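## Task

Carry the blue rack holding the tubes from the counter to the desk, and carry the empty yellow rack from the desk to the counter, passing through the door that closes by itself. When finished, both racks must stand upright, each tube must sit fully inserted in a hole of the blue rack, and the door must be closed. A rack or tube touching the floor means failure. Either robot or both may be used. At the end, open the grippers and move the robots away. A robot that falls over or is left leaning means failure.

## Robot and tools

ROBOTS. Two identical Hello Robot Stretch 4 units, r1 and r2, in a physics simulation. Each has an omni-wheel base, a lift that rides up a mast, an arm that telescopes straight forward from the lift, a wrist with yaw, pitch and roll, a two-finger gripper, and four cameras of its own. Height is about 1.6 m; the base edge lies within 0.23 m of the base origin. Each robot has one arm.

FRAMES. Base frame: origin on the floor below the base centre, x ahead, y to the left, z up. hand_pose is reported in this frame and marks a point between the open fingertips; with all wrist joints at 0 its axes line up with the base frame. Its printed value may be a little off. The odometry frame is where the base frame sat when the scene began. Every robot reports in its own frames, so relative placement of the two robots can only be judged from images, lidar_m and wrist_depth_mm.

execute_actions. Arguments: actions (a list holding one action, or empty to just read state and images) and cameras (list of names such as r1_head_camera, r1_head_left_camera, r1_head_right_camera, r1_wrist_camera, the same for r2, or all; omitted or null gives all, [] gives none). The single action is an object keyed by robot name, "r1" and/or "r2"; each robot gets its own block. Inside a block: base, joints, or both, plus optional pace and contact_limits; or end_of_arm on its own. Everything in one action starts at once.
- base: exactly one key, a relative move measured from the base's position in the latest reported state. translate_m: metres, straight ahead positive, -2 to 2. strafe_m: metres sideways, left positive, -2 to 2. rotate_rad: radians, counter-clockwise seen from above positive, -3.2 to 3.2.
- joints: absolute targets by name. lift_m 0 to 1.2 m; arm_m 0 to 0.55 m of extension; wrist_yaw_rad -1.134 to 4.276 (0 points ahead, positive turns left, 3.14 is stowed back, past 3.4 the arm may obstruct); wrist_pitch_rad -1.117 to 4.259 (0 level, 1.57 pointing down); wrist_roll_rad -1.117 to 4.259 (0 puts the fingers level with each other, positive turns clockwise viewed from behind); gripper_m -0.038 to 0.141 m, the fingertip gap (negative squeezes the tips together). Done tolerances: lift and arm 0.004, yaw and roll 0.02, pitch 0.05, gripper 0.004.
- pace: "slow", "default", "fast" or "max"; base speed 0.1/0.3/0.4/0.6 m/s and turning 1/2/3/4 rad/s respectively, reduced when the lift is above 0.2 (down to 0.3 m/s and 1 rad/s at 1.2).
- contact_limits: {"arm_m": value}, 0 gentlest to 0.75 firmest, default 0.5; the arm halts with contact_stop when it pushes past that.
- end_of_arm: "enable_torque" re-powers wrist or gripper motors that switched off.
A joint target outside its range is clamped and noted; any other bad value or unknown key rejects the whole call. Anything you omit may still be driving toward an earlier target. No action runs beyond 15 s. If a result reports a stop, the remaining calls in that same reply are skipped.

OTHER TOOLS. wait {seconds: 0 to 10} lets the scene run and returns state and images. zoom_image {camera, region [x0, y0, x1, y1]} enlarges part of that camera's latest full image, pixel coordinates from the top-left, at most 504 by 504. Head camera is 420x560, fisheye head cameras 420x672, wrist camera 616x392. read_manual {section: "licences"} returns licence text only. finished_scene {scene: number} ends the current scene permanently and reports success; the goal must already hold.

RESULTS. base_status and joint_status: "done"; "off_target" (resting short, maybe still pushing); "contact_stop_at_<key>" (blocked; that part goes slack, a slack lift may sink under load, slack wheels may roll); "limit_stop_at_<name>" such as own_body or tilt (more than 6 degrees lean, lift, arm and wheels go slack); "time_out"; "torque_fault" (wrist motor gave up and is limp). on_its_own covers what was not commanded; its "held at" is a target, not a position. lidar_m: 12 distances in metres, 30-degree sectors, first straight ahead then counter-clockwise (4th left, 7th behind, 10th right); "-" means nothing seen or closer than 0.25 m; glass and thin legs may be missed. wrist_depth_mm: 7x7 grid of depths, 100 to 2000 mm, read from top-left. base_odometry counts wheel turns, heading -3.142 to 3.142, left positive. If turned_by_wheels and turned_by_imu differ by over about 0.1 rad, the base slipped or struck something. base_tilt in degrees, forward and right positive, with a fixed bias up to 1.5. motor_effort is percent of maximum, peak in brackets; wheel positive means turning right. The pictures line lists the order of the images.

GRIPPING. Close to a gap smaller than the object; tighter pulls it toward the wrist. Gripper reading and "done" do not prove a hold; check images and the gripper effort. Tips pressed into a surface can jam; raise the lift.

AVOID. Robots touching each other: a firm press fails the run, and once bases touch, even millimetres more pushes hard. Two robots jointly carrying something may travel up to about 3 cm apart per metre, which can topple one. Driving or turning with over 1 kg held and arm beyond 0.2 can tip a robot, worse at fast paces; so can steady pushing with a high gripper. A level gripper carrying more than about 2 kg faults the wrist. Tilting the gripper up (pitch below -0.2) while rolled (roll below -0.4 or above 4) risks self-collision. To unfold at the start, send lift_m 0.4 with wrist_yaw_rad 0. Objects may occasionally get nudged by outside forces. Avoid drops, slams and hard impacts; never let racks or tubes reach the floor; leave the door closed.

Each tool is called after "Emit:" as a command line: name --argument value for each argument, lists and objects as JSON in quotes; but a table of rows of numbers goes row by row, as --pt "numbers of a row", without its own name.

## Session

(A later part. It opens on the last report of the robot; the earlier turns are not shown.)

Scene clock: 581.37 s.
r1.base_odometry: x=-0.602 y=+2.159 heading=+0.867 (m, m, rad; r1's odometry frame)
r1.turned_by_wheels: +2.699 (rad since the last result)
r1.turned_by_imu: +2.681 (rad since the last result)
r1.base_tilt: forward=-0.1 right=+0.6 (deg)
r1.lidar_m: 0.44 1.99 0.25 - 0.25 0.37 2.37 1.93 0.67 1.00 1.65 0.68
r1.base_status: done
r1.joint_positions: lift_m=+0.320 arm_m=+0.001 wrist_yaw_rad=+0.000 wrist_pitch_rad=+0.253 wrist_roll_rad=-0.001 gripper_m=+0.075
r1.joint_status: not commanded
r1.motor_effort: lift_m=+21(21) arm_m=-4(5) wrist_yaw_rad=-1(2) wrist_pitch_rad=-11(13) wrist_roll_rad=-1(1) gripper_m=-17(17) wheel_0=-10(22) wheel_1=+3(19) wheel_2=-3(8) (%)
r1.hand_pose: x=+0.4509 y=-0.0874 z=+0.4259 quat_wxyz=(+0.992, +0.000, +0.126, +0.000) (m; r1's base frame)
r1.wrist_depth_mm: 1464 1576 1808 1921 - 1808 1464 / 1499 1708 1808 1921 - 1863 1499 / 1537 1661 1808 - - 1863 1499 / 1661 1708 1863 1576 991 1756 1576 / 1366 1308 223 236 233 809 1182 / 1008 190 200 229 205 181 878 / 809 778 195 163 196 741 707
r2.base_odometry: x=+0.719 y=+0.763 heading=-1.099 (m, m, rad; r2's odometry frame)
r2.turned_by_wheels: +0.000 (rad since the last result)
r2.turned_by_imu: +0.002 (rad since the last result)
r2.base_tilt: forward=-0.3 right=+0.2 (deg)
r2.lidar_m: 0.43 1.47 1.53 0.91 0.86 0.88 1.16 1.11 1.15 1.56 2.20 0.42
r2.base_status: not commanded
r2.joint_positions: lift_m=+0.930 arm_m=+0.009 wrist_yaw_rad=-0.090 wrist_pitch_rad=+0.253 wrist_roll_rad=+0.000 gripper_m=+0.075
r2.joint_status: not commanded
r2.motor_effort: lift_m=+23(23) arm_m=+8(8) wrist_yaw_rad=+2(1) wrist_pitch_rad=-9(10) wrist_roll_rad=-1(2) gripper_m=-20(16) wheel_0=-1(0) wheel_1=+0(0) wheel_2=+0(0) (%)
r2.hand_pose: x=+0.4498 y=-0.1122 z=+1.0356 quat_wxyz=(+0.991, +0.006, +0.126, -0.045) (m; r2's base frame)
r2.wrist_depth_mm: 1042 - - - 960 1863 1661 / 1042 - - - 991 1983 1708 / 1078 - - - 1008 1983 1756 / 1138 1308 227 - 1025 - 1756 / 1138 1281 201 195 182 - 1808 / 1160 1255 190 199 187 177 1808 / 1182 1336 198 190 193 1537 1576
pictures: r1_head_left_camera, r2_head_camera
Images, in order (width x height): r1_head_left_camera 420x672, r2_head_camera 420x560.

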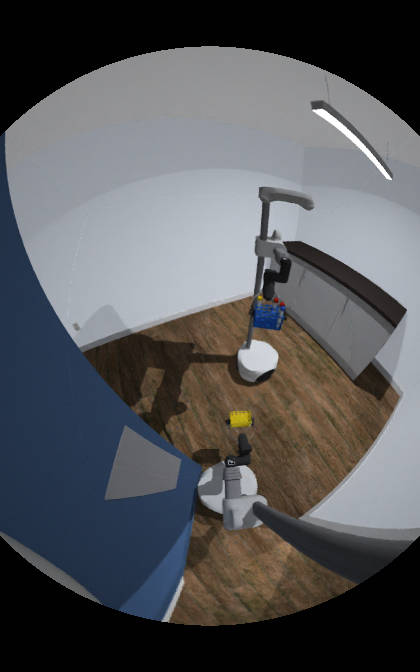

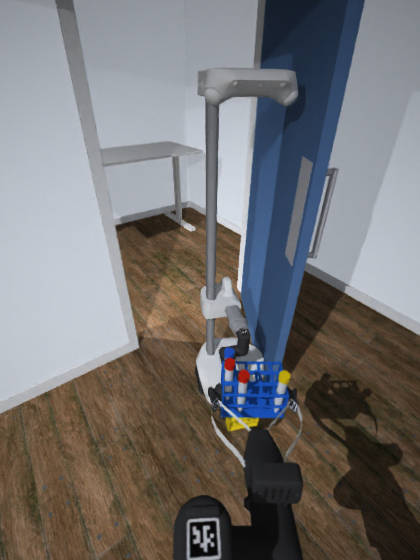

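Emit:
execute_actions --actions '[{"r1": {"base": {"strafe_m": 0.45}, "pace": "slow"}}]' --cameras '["r1_head_left_camera", "r2_head_camera", "r2_head_left_camera"]'

Scene clock: 595.40 s.
r1.base_odometry: x=-0.945 y=+2.450 heading=+0.867 (m, m, rad; r1's odometry frame)
r1.turned_by_wheels: +0.000 (rad since the last result)
r1.turned_by_imu: -0.003 (rad since the last result)
r1.base_tilt: forward=+0.1 right=+0.6 (deg)
r1.lidar_m: 0.43 1.81 0.25 0.25 - 0.25 0.36 2.11 1.02 1.25 0.94 0.89
r1.base_status: done
r1.joint_positions: lift_m=+0.320 arm_m=+0.001 wrist_yaw_rad=+0.000 wrist_pitch_rad=+0.253 wrist_roll_rad=-0.001 gripper_m=+0.075
r1.joint_status: not commanded
r1.motor_effort: lift_m=+21(21) arm_m=-4(4) wrist_yaw_rad=-2(2) wrist_pitch_rad=-11(12) wrist_roll_rad=-1(1) gripper_m=-18(21) wheel_0=-6(16) wheel_1=+5(13) wheel_2=+1(3) (%)
r1.hand_pose: x=+0.4509 y=-0.0874 z=+0.4259 quat_wxyz=(+0.992, +0.000, +0.126, +0.000) (m; r1's base frame)
r1.wrist_depth_mm: 1336 1430 1576 1708 1983 - 1708 / 1366 1499 1618 1756 - - 1756 / 1397 1537 1708 1863 - - 1921 / 1464 1576 1756 1618 1661 1863 1008 / 1366 1336 223 235 232 1060 854 / 991 190 199 230 205 181 854 / 798 759 195 163 196 741 699
r2.base_odometry: x=+0.719 y=+0.763 heading=-1.099 (m, m, rad; r2's odometry frame)
r2.turned_by_wheels: +0.000 (rad since the last result)
r2.turned_by_imu: +0.002 (rad since the last result)
r2.base_tilt: forward=-0.2 right=+0.2 (deg)
r2.lidar_m: 0.42 1.47 1.54 0.92 0.85 0.90 1.17 1.11 1.17 1.53 2.21 0.43
r2.base_status: not commanded
r2.joint_positions: lift_m=+0.930 arm_m=+0.009 wrist_yaw_rad=-0.090 wrist_pitch_rad=+0.253 wrist_roll_rad=+0.000 gripper_m=+0.075
r2.joint_status: not commanded
r2.motor_effort: lift_m=+23(23) arm_m=+8(8) wrist_yaw_rad=+1(1) wrist_pitch_rad=-9(10) wrist_roll_rad=-2(0) gripper_m=-19(18) wheel_0=-1(0) wheel_1=+0(0) wheel_2=+0(0) (%)
r2.hand_pose: x=+0.4498 y=-0.1122 z=+1.0356 quat_wxyz=(+0.991, +0.006, +0.126, -0.045) (m; r2's base frame)
r2.wrist_depth_mm: 1008 - - - 1430 1160 1008 / 1060 - - - 1464 1205 1025 / 1078 - - - 1499 1229 1042 / 1118 1281 226 - 1576 1229 1078 / 1160 1255 201 195 182 1205 1118 / 1160 1229 190 199 188 178 1160 / 1182 1336 198 190 194 946 1499
pictures: r1_head_left_camera, r2_head_camera, r2_head_left_camera
Images, in order (width x height): r1_head_left_camera 420x672, r2_head_camera 420x560, r2_head_left_camera 420x672.

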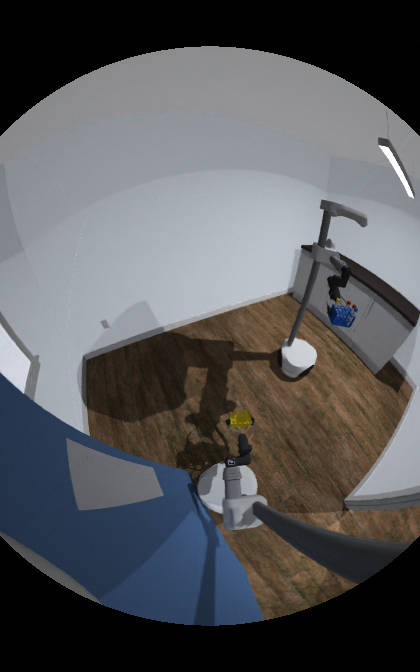

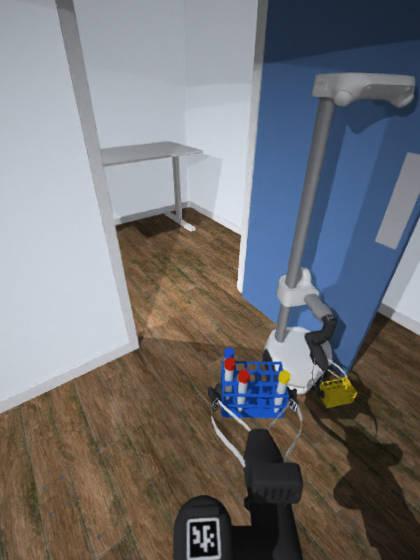

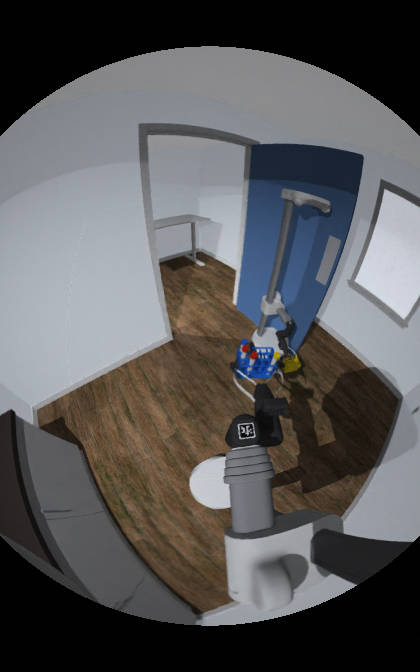

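Emit:
zoom_image --camera "r2_head_camera" --region '[100, 240, 400, 440]'

Region (100, 240, 400, 440) of r2_head_camera's 420x560 image, scaled by 1.680, with more detail than that image has.

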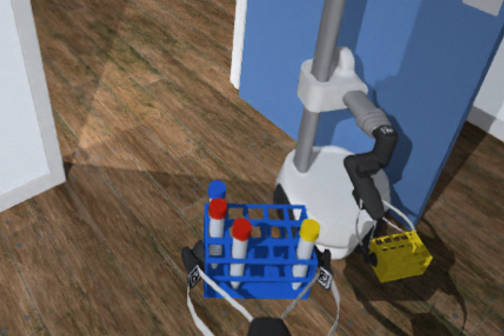

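Emit:
execute_actions --actions '[{"r2": {"base": {"translate_m": 0.85}, "pace": "default"}}]' --cameras '["r1_head_right_camera", "r2_head_camera", "r2_head_left_camera", "r2_head_right_camera"]'

Scene clock: 632.63 s.
r1.base_odometry: x=-0.945 y=+2.450 heading=+0.867 (m, m, rad; r1's odometry frame)
r1.turned_by_wheels: +0.000 (rad since the last result)
r1.turned_by_imu: -0.003 (rad since the last result)
r1.base_tilt: forward=+0.2 right=+0.6 (deg)
r1.lidar_m: 0.44 1.80 0.25 0.25 - 0.25 0.34 2.10 0.44 0.40 0.53 2.25
r1.base_status: not commanded
r1.joint_positions: lift_m=+0.320 arm_m=+0.001 wrist_yaw_rad=+0.000 wrist_pitch_rad=+0.253 wrist_roll_rad=-0.001 gripper_m=+0.075
r1.joint_status: not commanded
r1.motor_effort: lift_m=+21(21) arm_m=-4(4) wrist_yaw_rad=-2(1) wrist_pitch_rad=-11(10) wrist_roll_rad=-1(1) gripper_m=-16(16) wheel_0=-6(6) wheel_1=+5(5) wheel_2=+1(1) (%)
r1.hand_pose: x=+0.4509 y=-0.0874 z=+0.4259 quat_wxyz=(+0.992, +0.000, +0.126, +0.000) (m; r1's base frame)
r1.wrist_depth_mm: 1336 1464 1576 1708 1921 - 1863 / 1366 1464 1618 1863 1983 - 1863 / 1397 1499 1708 1863 - - 1983 / 1430 1576 1756 1576 1708 1808 1756 / 1397 1366 223 236 232 1205 1160 / 1008 189 201 229 206 180 891 / 798 788 195 163 196 741 707
r2.base_odometry: x=+1.105 y=+0.006 heading=-1.099 (m, m, rad; r2's odometry frame)
r2.turned_by_wheels: +0.000 (rad since the last result)
r2.turned_by_imu: -0.002 (rad since the last result)
r2.base_tilt: forward=-0.2 right=+0.2 (deg)
r2.lidar_m: 0.42 0.75 0.79 1.07 1.30 1.35 1.87 1.84 1.91 0.52 0.53 0.42
r2.base_status: done
r2.joint_positions: lift_m=+0.930 arm_m=+0.009 wrist_yaw_rad=-0.090 wrist_pitch_rad=+0.253 wrist_roll_rad=+0.000 gripper_m=+0.075
r2.joint_status: not commanded
r2.motor_effort: lift_m=+22(22) arm_m=+8(8) wrist_yaw_rad=+2(2) wrist_pitch_rad=-9(9) wrist_roll_rad=-1(1) gripper_m=-19(19) wheel_0=+1(8) wheel_1=-1(3) wheel_2=+1(11) (%)
r2.hand_pose: x=+0.4498 y=-0.1122 z=+1.0356 quat_wxyz=(+0.991, +0.006, +0.126, -0.045) (m; r2's base frame)
r2.wrist_depth_mm: - - - - 946 732 634 / - - - - 976 750 647 / - - - - 1008 759 661 / - - 206 - 1025 788 668 / - - 201 195 181 788 691 / - 1983 191 199 188 177 691 / 1661 1576 198 190 193 831 691
pictures: r1_head_right_camera, r2_head_camera, r2_head_left_camera, r2_head_right_camera
Images, in order (width x height): r1_head_right_camera 420x672, r2_head_camera 420x560, r2_head_left_camera 420x672, r2_head_right_camera 420x672.

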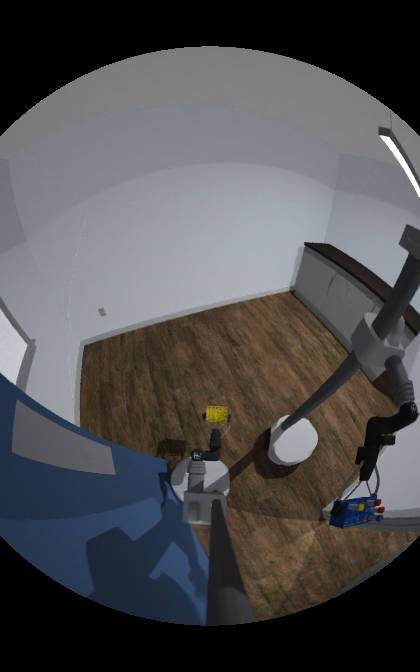

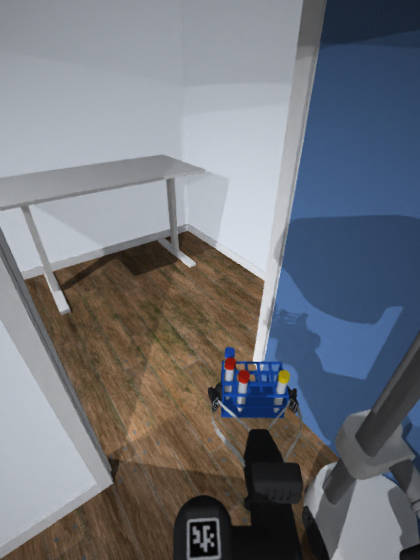

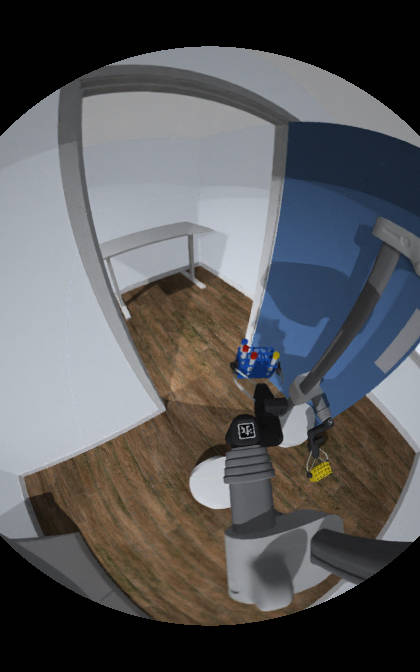

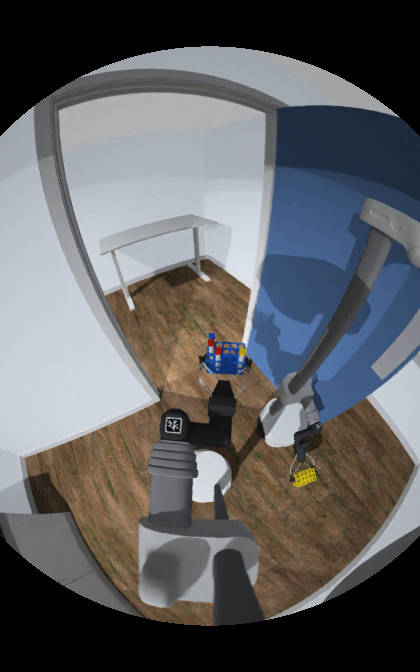

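Emit:
execute_actions --actions '[{"r2": {"base": {"rotate_rad": 0.15}, "pace": "default"}}]' --cameras '["r2_head_camera", "r2_head_left_camera"]'

Scene clock: 647.60 s.
r1.base_odometry: x=-0.945 y=+2.450 heading=+0.867 (m, m, rad; r1's odometry frame)
r1.turned_by_wheels: +0.000 (rad since the last result)
r1.turned_by_imu: -0.003 (rad since the last result)
r1.base_tilt: forward=+0.0 right=+0.6 (deg)
r1.lidar_m: 0.45 1.82 0.26 0.25 - 0.25 0.35 2.11 0.52 0.47 0.51 2.26
r1.base_status: not commanded
r1.joint_positions: lift_m=+0.320 arm_m=+0.001 wrist_yaw_rad=+0.000 wrist_pitch_rad=+0.253 wrist_roll_rad=-0.001 gripper_m=+0.075
r1.joint_status: not commanded
r1.motor_effort: lift_m=+21(21) arm_m=-4(4) wrist_yaw_rad=-1(2) wrist_pitch_rad=-10(11) wrist_roll_rad=-2(1) gripper_m=-20(19) wheel_0=-6(6) wheel_1=+5(5) wheel_2=+1(1) (%)
r1.hand_pose: x=+0.4509 y=-0.0874 z=+0.4259 quat_wxyz=(+0.992, +0.000, +0.126, +0.000) (m; r1's base frame)
r1.wrist_depth_mm: 1336 1430 1537 1708 1863 - 1808 / 1397 1464 1661 1808 1921 - 1863 / 1397 1537 1661 1863 - - 1921 / 1499 1576 1708 1576 1661 1756 1708 / 1336 1336 223 236 231 1205 1182 / 991 189 200 229 205 180 866 / 788 768 195 163 198 732 707
r2.base_odometry: x=+1.106 y=+0.005 heading=-0.949 (m, m, rad; r2's odometry frame)
r2.turned_by_wheels: +0.150 (rad since the last result)
r2.turned_by_imu: +0.154 (rad since the last result)
r2.base_tilt: forward=-0.3 right=+0.1 (deg)
r2.lidar_m: 0.40 0.74 0.82 1.25 1.32 1.46 1.84 1.83 0.55 0.52 0.52 0.42
r2.base_status: done
r2.joint_positions: lift_m=+0.930 arm_m=+0.009 wrist_yaw_rad=-0.090 wrist_pitch_rad=+0.253 wrist_roll_rad=+0.000 gripper_m=+0.075
r2.joint_status: not commanded
r2.motor_effort: lift_m=+23(22) arm_m=+8(8) wrist_yaw_rad=+2(1) wrist_pitch_rad=-10(9) wrist_roll_rad=+0(1) gripper_m=-19(22) wheel_0=-1(3) wheel_1=-2(5) wheel_2=+0(7) (%)
r2.hand_pose: x=+0.4498 y=-0.1121 z=+1.0356 quat_wxyz=(+0.991, +0.006, +0.126, -0.045) (m; r2's base frame)
r2.wrist_depth_mm: - - - - - 891 699 / - - - - - 917 715 / - - - - - 878 732 / - - 207 - - 891 741 / - - 201 195 181 891 750 / - 1921 195 198 189 178 750 / 1618 1576 198 189 194 931 741
pictures: r2_head_camera, r2_head_left_camera
Images, in order (width x height): r2_head_camera 420x560, r2_head_left_camera 420x672.

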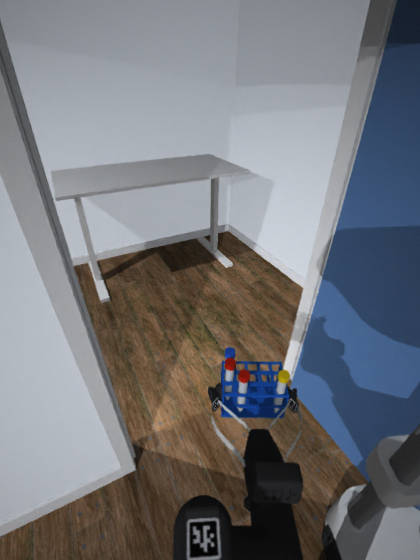

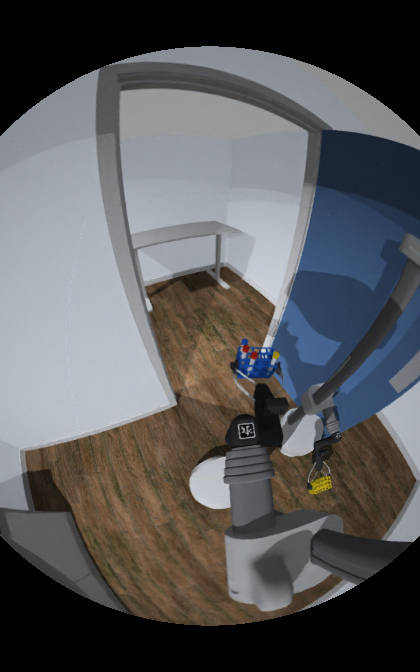

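Emit:
execute_actions --actions '[{"r2": {"base": {"translate_m": 1.65}, "joints": {"arm_m": 0.15, "lift_m": 0.94}, "pace": "default"}}]' --cameras '["r1_head_right_camera", "r2_head_camera", "r2_head_left_camera", "r2_wrist_camera"]'

Scene clock: 666.13 s.
r1.base_odometry: x=-0.945 y=+2.450 heading=+0.867 (m, m, rad; r1's odometry frame)
r1.turned_by_wheels: +0.000 (rad since the last result)
r1.turned_by_imu: -0.005 (rad since the last result)
r1.base_tilt: forward=+0.1 right=+0.8 (deg)
r1.lidar_m: 0.44 1.83 0.26 0.25 - 0.25 0.35 1.27 1.06 1.28 2.02 2.25
r1.base_status: not commanded
r1.joint_positions: lift_m=+0.320 arm_m=+0.001 wrist_yaw_rad=+0.000 wrist_pitch_rad=+0.253 wrist_roll_rad=-0.001 gripper_m=+0.075
r1.joint_status: not commanded
r1.motor_effort: lift_m=+21(21) arm_m=-4(4) wrist_yaw_rad=-2(1) wrist_pitch_rad=-11(11) wrist_roll_rad=-1(1) gripper_m=-19(20) wheel_0=-6(6) wheel_1=+5(5) wheel_2=+1(1) (%)
r1.hand_pose: x=+0.4509 y=-0.0874 z=+0.4259 quat_wxyz=(+0.992, +0.000, +0.126, +0.000) (m; r1's base frame)
r1.wrist_depth_mm: 1336 1430 1576 1756 1921 - 1863 / 1336 1499 1618 1808 1921 - 1863 / 1430 1576 1661 1863 - - 1983 / 1464 1576 1661 1576 1618 1756 1661 / 1336 1336 222 235 231 1205 1160 / 1008 189 200 229 205 180 904 / 788 768 195 163 197 732 707
r2.base_odometry: x=+2.066 y=-1.336 heading=-0.949 (m, m, rad; r2's odometry frame)
r2.turned_by_wheels: +0.000 (rad since the last result)
r2.turned_by_imu: -0.004 (rad since the last result)
r2.base_tilt: forward=-0.2 right=+0.2 (deg)
r2.lidar_m: 0.56 0.62 0.66 2.24 1.75 0.88 3.35 0.85 0.69 0.93 1.08 0.84
r2.base_status: done
r2.joint_positions: lift_m=+0.940 arm_m=+0.149 wrist_yaw_rad=-0.090 wrist_pitch_rad=+0.253 wrist_roll_rad=+0.000 gripper_m=+0.075
r2.joint_status: all done
r2.motor_effort: lift_m=+23(25) arm_m=+8(9) wrist_yaw_rad=+2(3) wrist_pitch_rad=-9(10) wrist_roll_rad=-1(1) gripper_m=-18(17) wheel_0=+1(5) wheel_1=+0(5) wheel_2=+0(9) (%)
r2.hand_pose: x=+0.5898 y=-0.1122 z=+1.0456 quat_wxyz=(+0.991, +0.006, +0.126, -0.045) (m; r2's base frame)
r2.wrist_depth_mm: 866 931 1042 1160 1182 917 768 / 878 960 1098 1205 1229 946 788 / 904 991 1060 1255 1255 960 798 / 809 778 227 691 621 931 809 / 504 500 201 195 182 564 831 / 370 353 191 200 188 178 831 / 304 1118 198 190 194 1008 820
pictures: r1_head_right_camera, r2_head_camera, r2_head_left_camera, r2_wrist_camera
Images, in order (width x height): r1_head_right_camera 420x672, r2_head_camera 420x560, r2_head_left_camera 420x672, r2_wrist_camera 616x392.

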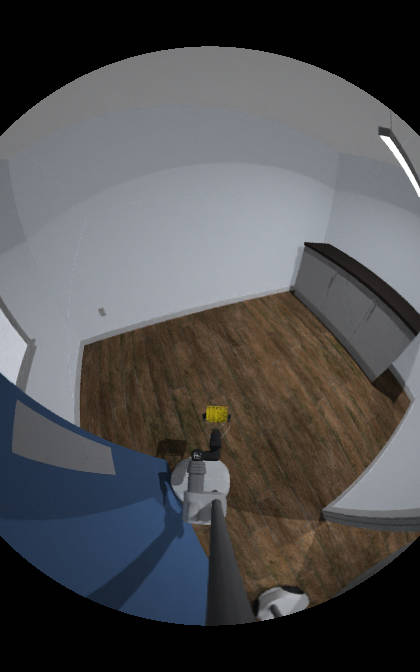

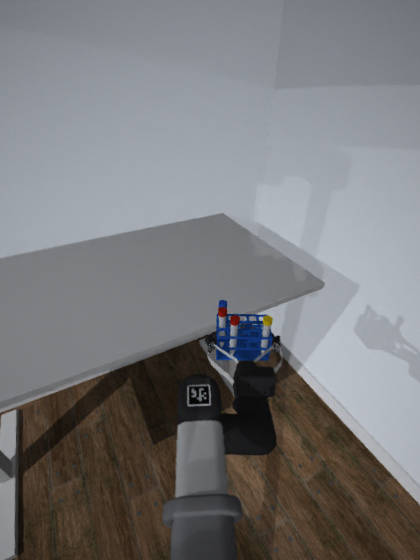

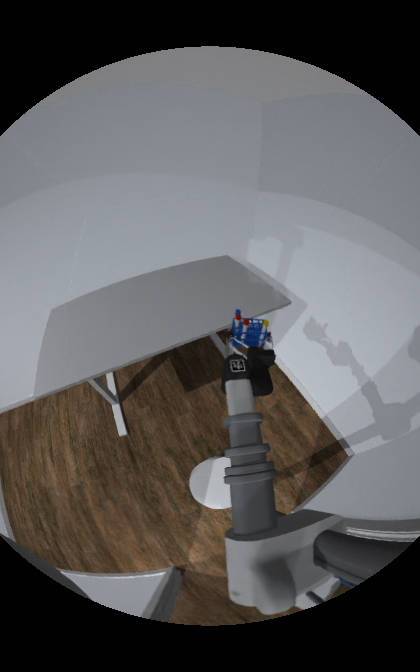

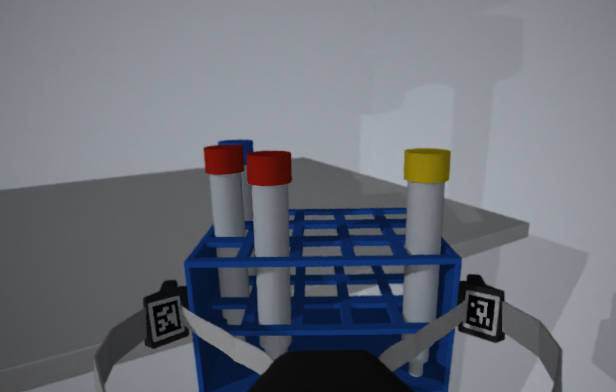

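Emit:
execute_actions --actions '[{"r1": {"base": {"rotate_rad": -0.84}, "pace": "default"}, "r2": {"base": {"rotate_rad": 0.4}, "pace": "slow"}}]' --cameras '["r1_head_camera", "r2_head_camera"]'

Emit:
execute_actions --actions '[{"r1": {"base": {"translate_m": 1.55}, "joints": {"lift_m": 0.89}, "pace": "fast"}, "r2": {"joints": {"arm_m": 0.35}, "pace": "slow"}}]'

Scene clock: 682.63 s.
r1.base_odometry: x=-0.945 y=+2.450 heading=+0.027 (m, m, rad; r1's odometry frame)
r1.turned_by_wheels: -0.839 (rad since the last result)
r1.turned_by_imu: -0.839 (rad since the last result)
r1.base_tilt: forward=+0.0 right=+0.7 (deg)
r1.lidar_m: 0.44 2.05 1.84 1.83 0.25 - 0.26 0.25 0.50 1.31 1.05 1.77
r1.base_status: done
r1.joint_positions: lift_m=+0.320 arm_m=+0.001 wrist_yaw_rad=+0.000 wrist_pitch_rad=+0.253 wrist_roll_rad=-0.001 gripper_m=+0.075
r1.joint_status: not commanded
r1.motor_effort: lift_m=+21(21) arm_m=-4(4) wrist_yaw_rad=-1(0) wrist_pitch_rad=-12(13) wrist_roll_rad=-2(1) gripper_m=-19(22) wheel_0=-1(4) wheel_1=+2(12) wheel_2=+6(11) (%)
r1.hand_pose: x=+0.4509 y=-0.0875 z=+0.4258 quat_wxyz=(+0.992, +0.000, +0.126, +0.000) (m; r1's base frame)
r1.wrist_depth_mm: 1921 - 1983 1808 1756 - 1983 / 1921 - - 1921 1808 - - / 1983 - - 1983 1808 - - / 1921 - 1983 1618 1708 1756 1708 / 1366 1308 222 235 231 1205 1182 / 991 189 200 229 206 180 891 / 798 778 195 163 196 741 707
r2.base_odometry: x=+2.066 y=-1.336 heading=-0.550 (m, m, rad; r2's odometry frame)
r2.turned_by_wheels: +0.400 (rad since the last result)
r2.turned_by_imu: +0.407 (rad since the last result)
r2.base_tilt: forward=-0.3 right=+0.1 (deg)
r2.lidar_m: 0.54 0.63 0.88 2.63 0.88 0.92 1.25 0.68 0.80 1.08 0.94 0.68
r2.base_status: done
r2.joint_positions: lift_m=+0.940 arm_m=+0.149 wrist_yaw_rad=-0.090 wrist_pitch_rad=+0.253 wrist_roll_rad=+0.000 gripper_m=+0.075
r2.joint_status: not commanded
r2.motor_effort: lift_m=+23(23) arm_m=+8(8) wrist_yaw_rad=+1(1) wrist_pitch_rad=-9(9) wrist_roll_rad=-1(1) gripper_m=-17(19) wheel_0=-1(5) wheel_1=-2(5) wheel_2=-1(6) (%)
r2.hand_pose: x=+0.5898 y=-0.1122 z=+1.0456 quat_wxyz=(+0.991, +0.006, +0.126, -0.045) (m; r2's base frame)
r2.wrist_depth_mm: 904 917 960 960 976 1008 1042 / 946 960 976 991 1025 1060 1078 / 960 976 1025 1042 1060 1098 1098 / 798 788 209 691 683 741 741 / 508 504 201 195 182 488 484 / 370 351 190 199 187 177 355 / 297 290 198 190 194 319 788
pictures: r1_head_camera, r2_head_camera
Images, in order (width x height): r1_head_camera 420x560, r2_head_camera 420x560.

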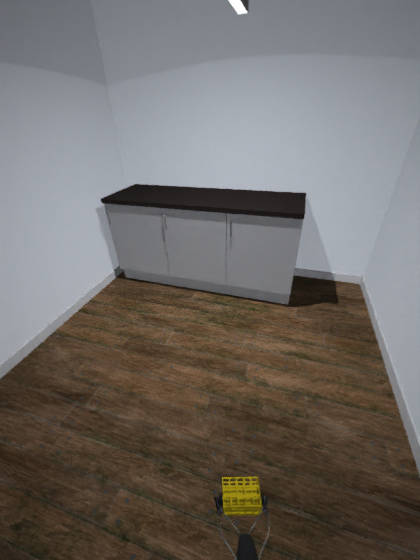

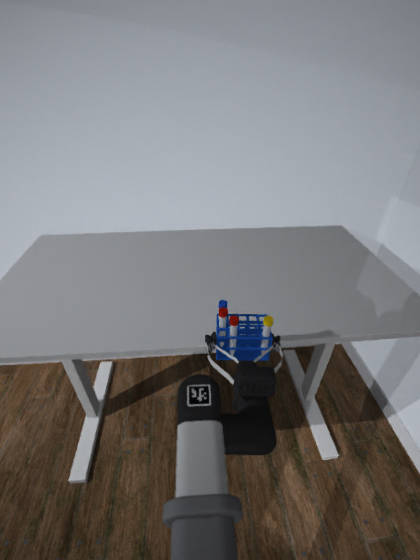

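Scene clock: 687.87 s.
r1.base_odometry: x=+0.605 y=+2.493 heading=+0.028 (m, m, rad; r1's odometry frame)
r1.turned_by_wheels: +0.000 (rad since the last result)
r1.turned_by_imu: -0.006 (rad since the last result)
r1.base_tilt: forward=+0.0 right=+0.5 (deg)
r1.lidar_m: 0.41 0.70 1.33 1.34 1.61 2.49 2.36 1.36 1.25 1.25 0.67 0.58
r1.base_status: done
r1.joint_positions: lift_m=+0.890 arm_m=+0.001 wrist_yaw_rad=+0.000 wrist_pitch_rad=+0.253 wrist_roll_rad=-0.001 gripper_m=+0.075
r1.joint_status: all done
r1.motor_effort: lift_m=+23(26) arm_m=-4(4) wrist_yaw_rad=-1(2) wrist_pitch_rad=-11(12) wrist_roll_rad=-1(1) gripper_m=-15(18) wheel_0=+1(8) wheel_1=+0(6) wheel_2=+1(15) (%)
r1.hand_pose: x=+0.4508 y=-0.0874 z=+0.9957 quat_wxyz=(+0.992, +0.000, +0.126, +0.000) (m; r1's base frame)
r1.wrist_depth_mm: 1205 1118 1042 960 917 842 798 / 1281 1182 1078 1008 931 878 820 / 1308 1229 1118 1042 960 904 866 / 778 759 715 580 603 640 627 / 574 517 223 236 232 433 427 / 615 189 201 229 206 181 342 / 683 580 196 163 196 399 368
r2.base_odometry: x=+2.066 y=-1.336 heading=-0.550 (m, m, rad; r2's odometry frame)
r2.turned_by_wheels: +0.000 (rad since the last result)
r2.turned_by_imu: +0.001 (rad since the last result)
r2.base_tilt: forward=-0.2 right=+0.2 (deg)
r2.lidar_m: 0.62 0.64 0.86 2.63 0.89 0.73 0.67 0.67 0.84 1.09 0.93 0.66
r2.base_status: not commanded
r2.joint_positions: lift_m=+0.940 arm_m=+0.349 wrist_yaw_rad=-0.090 wrist_pitch_rad=+0.253 wrist_roll_rad=+0.000 gripper_m=+0.075
r2.joint_status: all done
r2.motor_effort: lift_m=+23(23) arm_m=+8(8) wrist_yaw_rad=+2(1) wrist_pitch_rad=-9(9) wrist_roll_rad=-1(1) gripper_m=-19(19) wheel_0=-1(1) wheel_1=-2(2) wheel_2=-1(1) (%)
r2.hand_pose: x=+0.7897 y=-0.1122 z=+1.0456 quat_wxyz=(+0.991, +0.006, +0.126, -0.045) (m; r2's base frame)
r2.wrist_depth_mm: 741 741 759 768 809 820 842 / 750 768 798 809 831 842 878 / 778 798 809 831 854 878 904 / 798 778 224 691 683 741 732 / 504 504 202 195 184 488 480 / 368 349 195 200 188 177 355 / 296 278 197 190 194 273 271
pictures: r1_head_camera, r1_head_left_camera, r1_head_right_camera, r1_wrist_camera, r2_head_camera, r2_head_left_camera, r2_head_right_camera, r2_wrist_camera
Images, in order (width x height): r1_head_camera 420x560, r1_head_left_camera 420x672, r1_head_right_camera 420x672, r1_wrist_camera 616x392, r2_head_camera 420x560, r2_head_left_camera 420x672, r2_head_right_camera 420x672, r2_wrist_camera 616x392.

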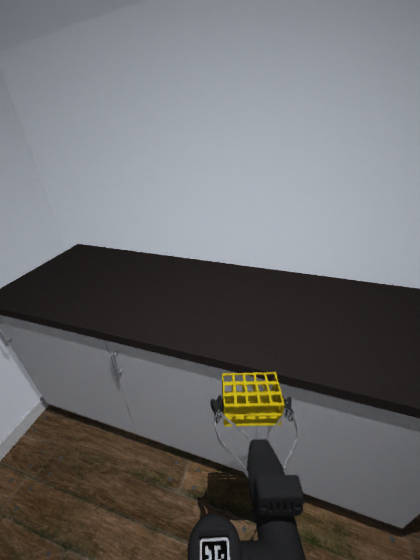

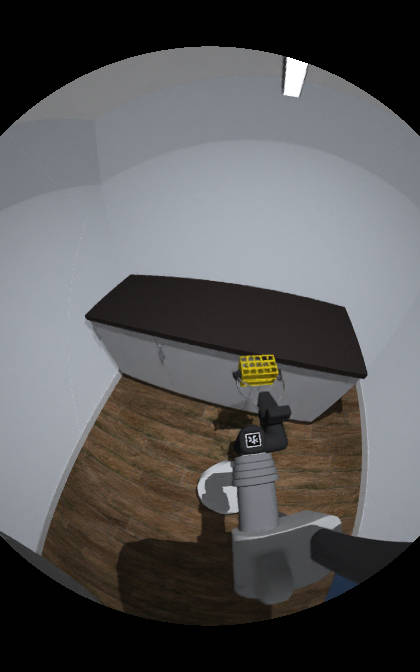

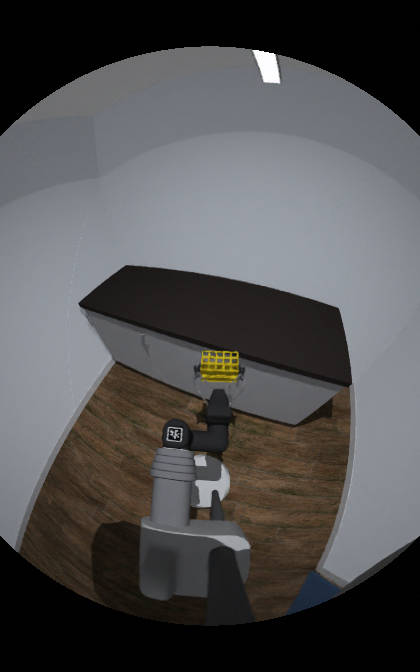

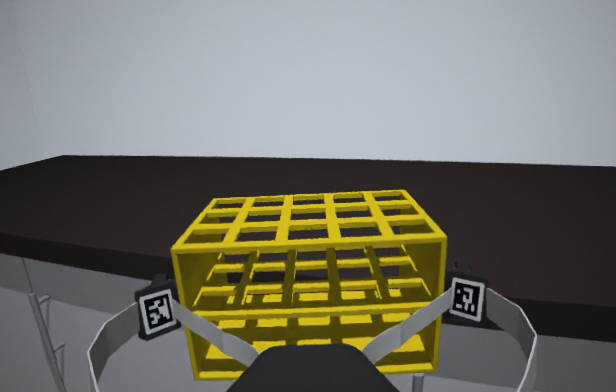

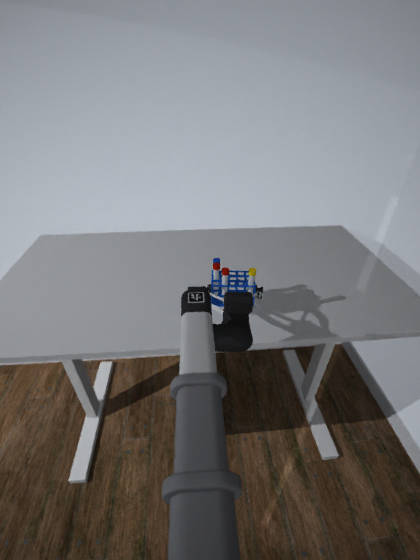

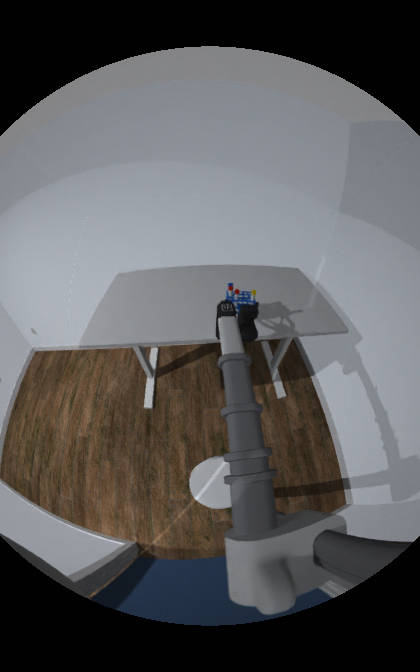

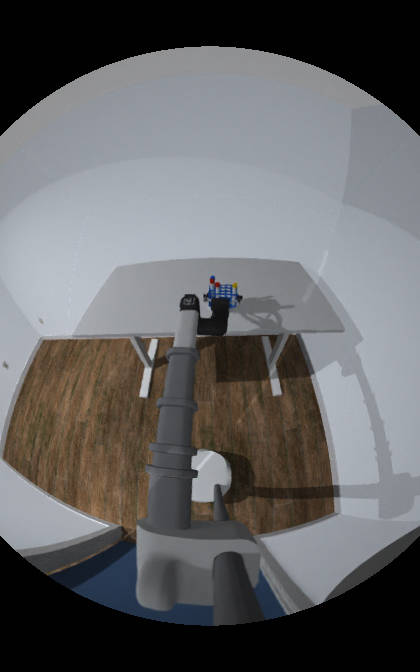

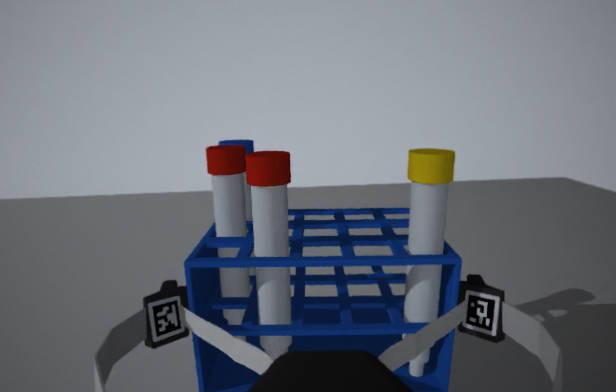

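Emit:
execute_actions --actions '[{"r1": {"joints": {"arm_m": 0.31}, "pace": "default"}, "r2": {"joints": {"lift_m": 0.893}, "pace": "slow"}}]' --cameras '["r1_head_camera", "r1_wrist_camera", "r2_head_camera", "r2_wrist_camera"]'

Scene clock: 700.93 s.
r1.base_odometry: x=+0.605 y=+2.493 heading=+0.028 (m, m, rad; r1's odometry frame)
r1.turned_by_wheels: +0.000 (rad since the last result)
r1.turned_by_imu: -0.002 (rad since the last result)
r1.base_tilt: forward=+0.2 right=+0.5 (deg)
r1.lidar_m: 0.58 0.73 1.34 1.33 1.62 2.47 2.35 1.44 1.24 1.27 0.64 0.58
r1.base_status: not commanded
r1.joint_positions: lift_m=+0.890 arm_m=+0.309 wrist_yaw_rad=+0.000 wrist_pitch_rad=+0.253 wrist_roll_rad=-0.001 gripper_m=+0.075
r1.joint_status: all done
r1.motor_effort: lift_m=+23(23) arm_m=+6(6) wrist_yaw_rad=-2(1) wrist_pitch_rad=-11(11) wrist_roll_rad=-1(1) gripper_m=-19(20) wheel_0=+1(1) wheel_1=+0(1) wheel_2=+1(1) (%)
r1.hand_pose: x=+0.7592 y=-0.0874 z=+0.9957 quat_wxyz=(+0.992, +0.000, +0.126, +0.000) (m; r1's base frame)
r1.wrist_depth_mm: 854 788 732 676 627 591 559 / 891 820 759 699 654 615 585 / 946 866 798 741 691 640 597 / 768 741 707 569 597 647 603 / 492 484 223 236 232 433 427 / 357 189 200 229 205 180 322 / 287 282 195 163 196 267 253
r2.base_odometry: x=+2.066 y=-1.336 heading=-0.550 (m, m, rad; r2's odometry frame)
r2.turned_by_wheels: +0.000 (rad since the last result)
r2.turned_by_imu: +0.001 (rad since the last result)
r2.base_tilt: forward=-0.3 right=+0.2 (deg)
r2.lidar_m: 0.62 0.64 0.85 2.64 0.89 0.70 0.65 0.68 0.84 1.09 0.93 0.66
r2.base_status: not commanded
r2.joint_positions: lift_m=+0.893 arm_m=+0.349 wrist_yaw_rad=-0.090 wrist_pitch_rad=+0.253 wrist_roll_rad=+0.000 gripper_m=+0.075
r2.joint_status: all done
r2.motor_effort: lift_m=+15(19) arm_m=+8(8) wrist_yaw_rad=+2(2) wrist_pitch_rad=-9(9) wrist_roll_rad=-1(1) gripper_m=-18(18) wheel_0=-1(1) wheel_1=-2(2) wheel_2=-1(1) (%)
r2.hand_pose: x=+0.7897 y=-0.1122 z=+0.9993 quat_wxyz=(+0.991, +0.006, +0.126, -0.045) (m; r2's base frame)
r2.wrist_depth_mm: 732 750 759 778 809 798 842 / 759 768 798 809 831 842 878 / 778 798 809 831 854 878 904 / 609 603 224 530 521 569 559 / 387 387 201 195 185 373 370 / 283 268 195 199 189 178 274 / 229 214 198 190 193 211 208
pictures: r1_head_camera, r1_wrist_camera, r2_head_camera, r2_wrist_camera
Images, in order (width x height): r1_head_camera 420x560, r1_wrist_camera 616x392, r2_head_camera 420x560, r2_wrist_camera 616x392.

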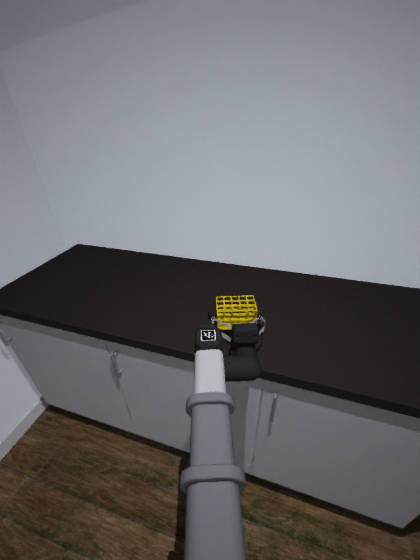

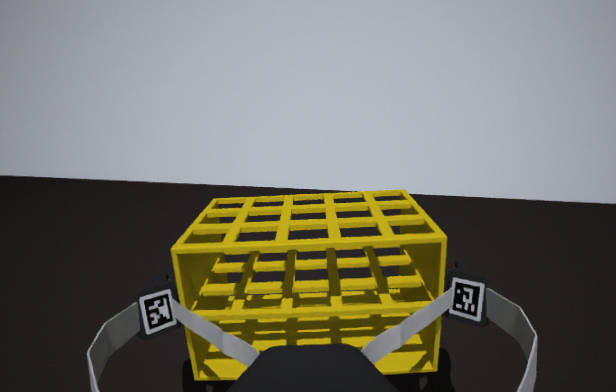

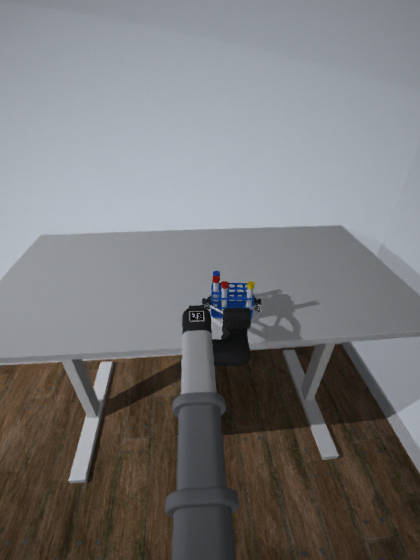

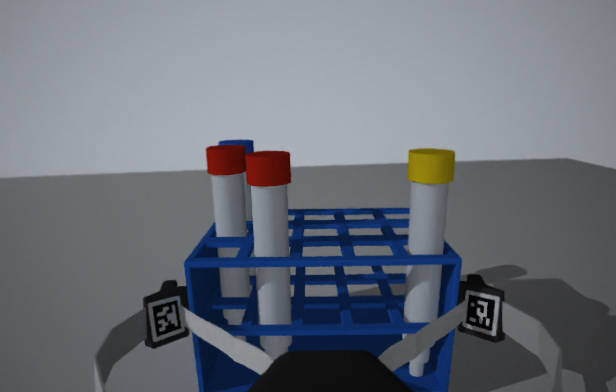

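Emit:
execute_actions --actions '[{"r1": {"joints": {"lift_m": 0.841}, "pace": "slow"}, "r2": {"joints": {"lift_m": 0.891}, "pace": "slow"}}]' --cameras '["r1_wrist_camera", "r2_wrist_camera"]'

Scene clock: 708.10 s.
r1.base_odometry: x=+0.605 y=+2.493 heading=+0.028 (m, m, rad; r1's odometry frame)
r1.turned_by_wheels: +0.000 (rad since the last result)
r1.turned_by_imu: -0.001 (rad since the last result)
r1.base_tilt: forward=+0.1 right=+0.6 (deg)
r1.lidar_m: 0.59 0.72 1.31 1.33 1.61 2.48 2.36 1.42 1.24 1.26 0.67 0.58
r1.base_status: not commanded
r1.joint_positions: lift_m=+0.841 arm_m=+0.309 wrist_yaw_rad=+0.000 wrist_pitch_rad=+0.253 wrist_roll_rad=-0.001 gripper_m=+0.075
r1.joint_status: all done
r1.motor_effort: lift_m=+18(22) arm_m=+6(6) wrist_yaw_rad=-2(2) wrist_pitch_rad=-9(10) wrist_roll_rad=-2(2) gripper_m=-19(16) wheel_0=+1(1) wheel_1=+0(0) wheel_2=+1(1) (%)
r1.hand_pose: x=+0.7592 y=-0.0874 z=+0.9471 quat_wxyz=(+0.992, +0.000, +0.126, +0.000) (m; r1's base frame)
r1.wrist_depth_mm: 866 798 723 668 627 591 564 / 904 820 759 707 654 615 574 / 931 854 788 741 683 640 609 / 580 559 535 433 452 477 469 / 373 364 224 236 232 325 320 / 272 189 200 229 206 180 244 / 217 213 195 163 196 202 194
r2.base_odometry: x=+2.066 y=-1.336 heading=-0.550 (m, m, rad; r2's odometry frame)
r2.turned_by_wheels: +0.000 (rad since the last result)
r2.turned_by_imu: +0.001 (rad since the last result)
r2.base_tilt: forward=-0.3 right=+0.2 (deg)
r2.lidar_m: 0.63 0.65 0.86 2.63 0.91 0.69 0.63 0.67 0.83 1.10 0.93 0.65
r2.base_status: not commanded
r2.joint_positions: lift_m=+0.891 arm_m=+0.349 wrist_yaw_rad=-0.090 wrist_pitch_rad=+0.253 wrist_roll_rad=+0.000 gripper_m=+0.075
r2.joint_status: all done
r2.motor_effort: lift_m=+15(14) arm_m=+8(8) wrist_yaw_rad=+1(1) wrist_pitch_rad=-9(9) wrist_roll_rad=-1(2) gripper_m=-20(20) wheel_0=-1(1) wheel_1=-2(2) wheel_2=-1(1) (%)
r2.hand_pose: x=+0.7897 y=-0.1122 z=+0.9972 quat_wxyz=(+0.991, +0.006, +0.126, -0.045) (m; r2's base frame)
r2.wrist_depth_mm: 741 741 750 788 798 809 831 / 759 768 798 798 831 842 866 / 788 809 809 842 854 878 904 / 609 591 225 521 517 559 559 / 382 382 201 195 185 368 366 / 281 265 195 200 188 177 270 / 225 212 197 190 194 208 206
pictures: r1_wrist_camera, r2_wrist_camera
Images, in order (width x height): r1_wrist_camera 616x392, r2_wrist_camera 616x392.

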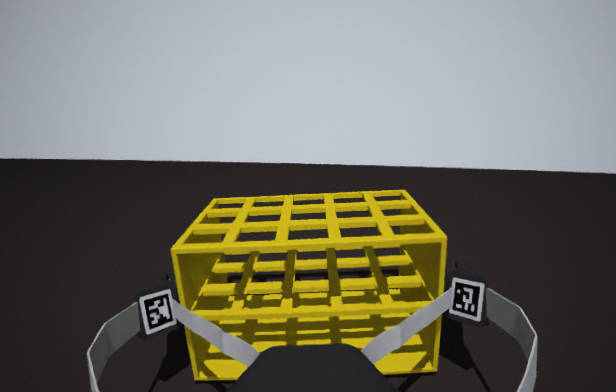

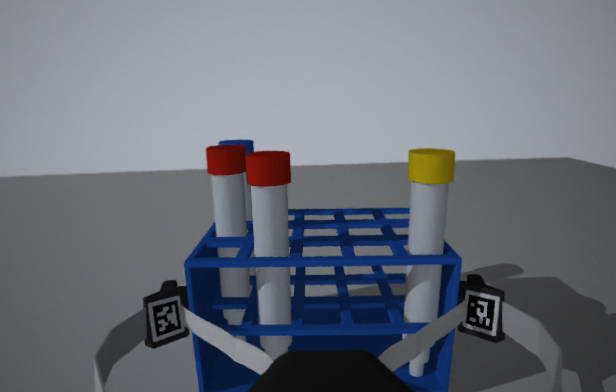

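Both are at their grasp heights. Releasing.

Emit:
execute_actions --actions '[{"r1": {"joints": {"gripper_m": 0.141}}, "r2": {"joints": {"gripper_m": 0.141}}}]' --cameras '["r1_wrist_camera", "r2_wrist_camera", "r1_head_camera", "r2_head_camera"]'

Scene clock: 714.30 s.
r1.base_odometry: x=+0.605 y=+2.493 heading=+0.028 (m, m, rad; r1's odometry frame)
r1.turned_by_wheels: +0.000 (rad since the last result)
r1.turned_by_imu: -0.002 (rad since the last result)
r1.base_tilt: forward=+0.0 right=+0.6 (deg)
r1.lidar_m: 0.61 0.72 1.33 1.34 1.60 2.48 2.38 1.40 1.25 1.26 0.68 0.59
r1.base_status: not commanded
r1.joint_positions: lift_m=+0.841 arm_m=+0.309 wrist_yaw_rad=+0.000 wrist_pitch_rad=+0.252 wrist_roll_rad=-0.001 gripper_m=+0.141
r1.joint_status: all done
r1.motor_effort: lift_m=+18(18) arm_m=+6(6) wrist_yaw_rad=-2(2) wrist_pitch_rad=-6(12) wrist_roll_rad=-1(1) gripper_m=+0(14) wheel_0=+1(1) wheel_1=+1(0) wheel_2=+1(1) (%)
r1.hand_pose: x=+0.7593 y=-0.0874 z=+0.9475 quat_wxyz=(+0.992, +0.000, +0.126, +0.000) (m; r1's base frame)
r1.wrist_depth_mm: 854 788 723 668 627 591 564 / 878 820 768 707 654 621 585 / 931 854 778 750 683 640 609 / 585 559 496 265 496 484 473 / 373 368 247 242 224 325 322 / 272 245 218 235 213 227 245 / 218 213 215 120 210 203 204
r2.base_odometry: x=+2.066 y=-1.336 heading=-0.550 (m, m, rad; r2's odometry frame)
r2.turned_by_wheels: +0.000 (rad since the last result)
r2.turned_by_imu: +0.001 (rad since the last result)
r2.base_tilt: forward=-0.3 right=+0.1 (deg)
r2.lidar_m: 0.63 0.64 0.87 2.63 0.89 0.69 0.65 0.68 0.82 1.10 0.97 0.67
r2.base_status: not commanded
r2.joint_positions: lift_m=+0.891 arm_m=+0.349 wrist_yaw_rad=-0.090 wrist_pitch_rad=+0.252 wrist_roll_rad=+0.000 gripper_m=+0.141
r2.joint_status: all done
r2.motor_effort: lift_m=+15(15) arm_m=+8(8) wrist_yaw_rad=+1(2) wrist_pitch_rad=-6(9) wrist_roll_rad=-1(1) gripper_m=+2(18) wheel_0=-1(1) wheel_1=-2(2) wheel_2=-1(1) (%)
r2.hand_pose: x=+0.7898 y=-0.1122 z=+0.9976 quat_wxyz=(+0.991, +0.006, +0.126, -0.045) (m; r2's base frame)
r2.wrist_depth_mm: 732 750 759 778 798 809 831 / 759 778 788 809 831 854 878 / 778 798 809 842 854 891 891 / 609 603 484 266 240 569 559 / 387 387 227 211 204 370 368 / 282 253 211 207 204 196 273 / 225 213 217 147 208 216 224
pictures: r1_head_camera, r1_wrist_camera, r2_head_camera, r2_wrist_camera
Images, in order (width x height): r1_head_camera 420x560, r1_wrist_camera 616x392, r2_head_camera 420x560, r2_wrist_camera 616x392.

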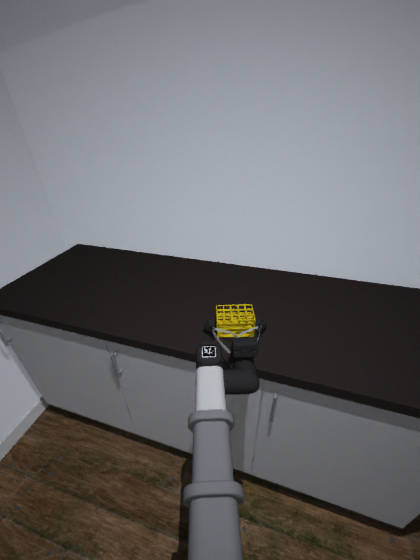

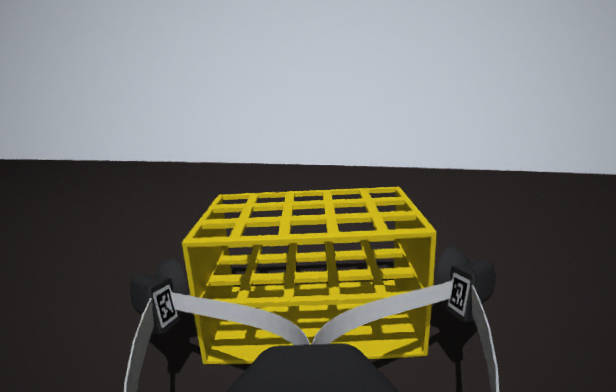

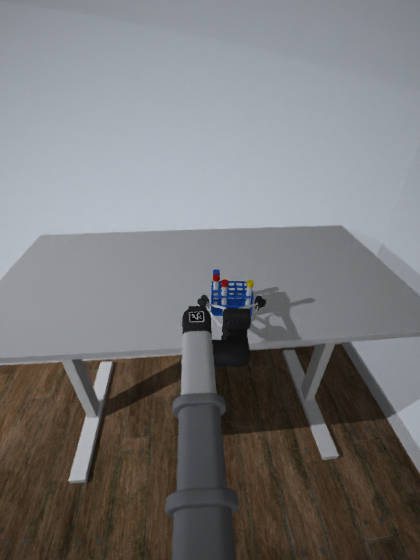

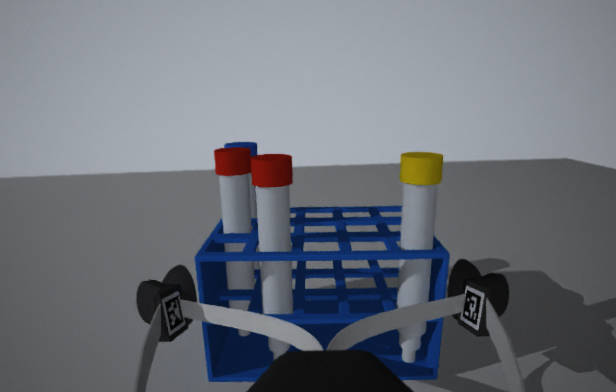

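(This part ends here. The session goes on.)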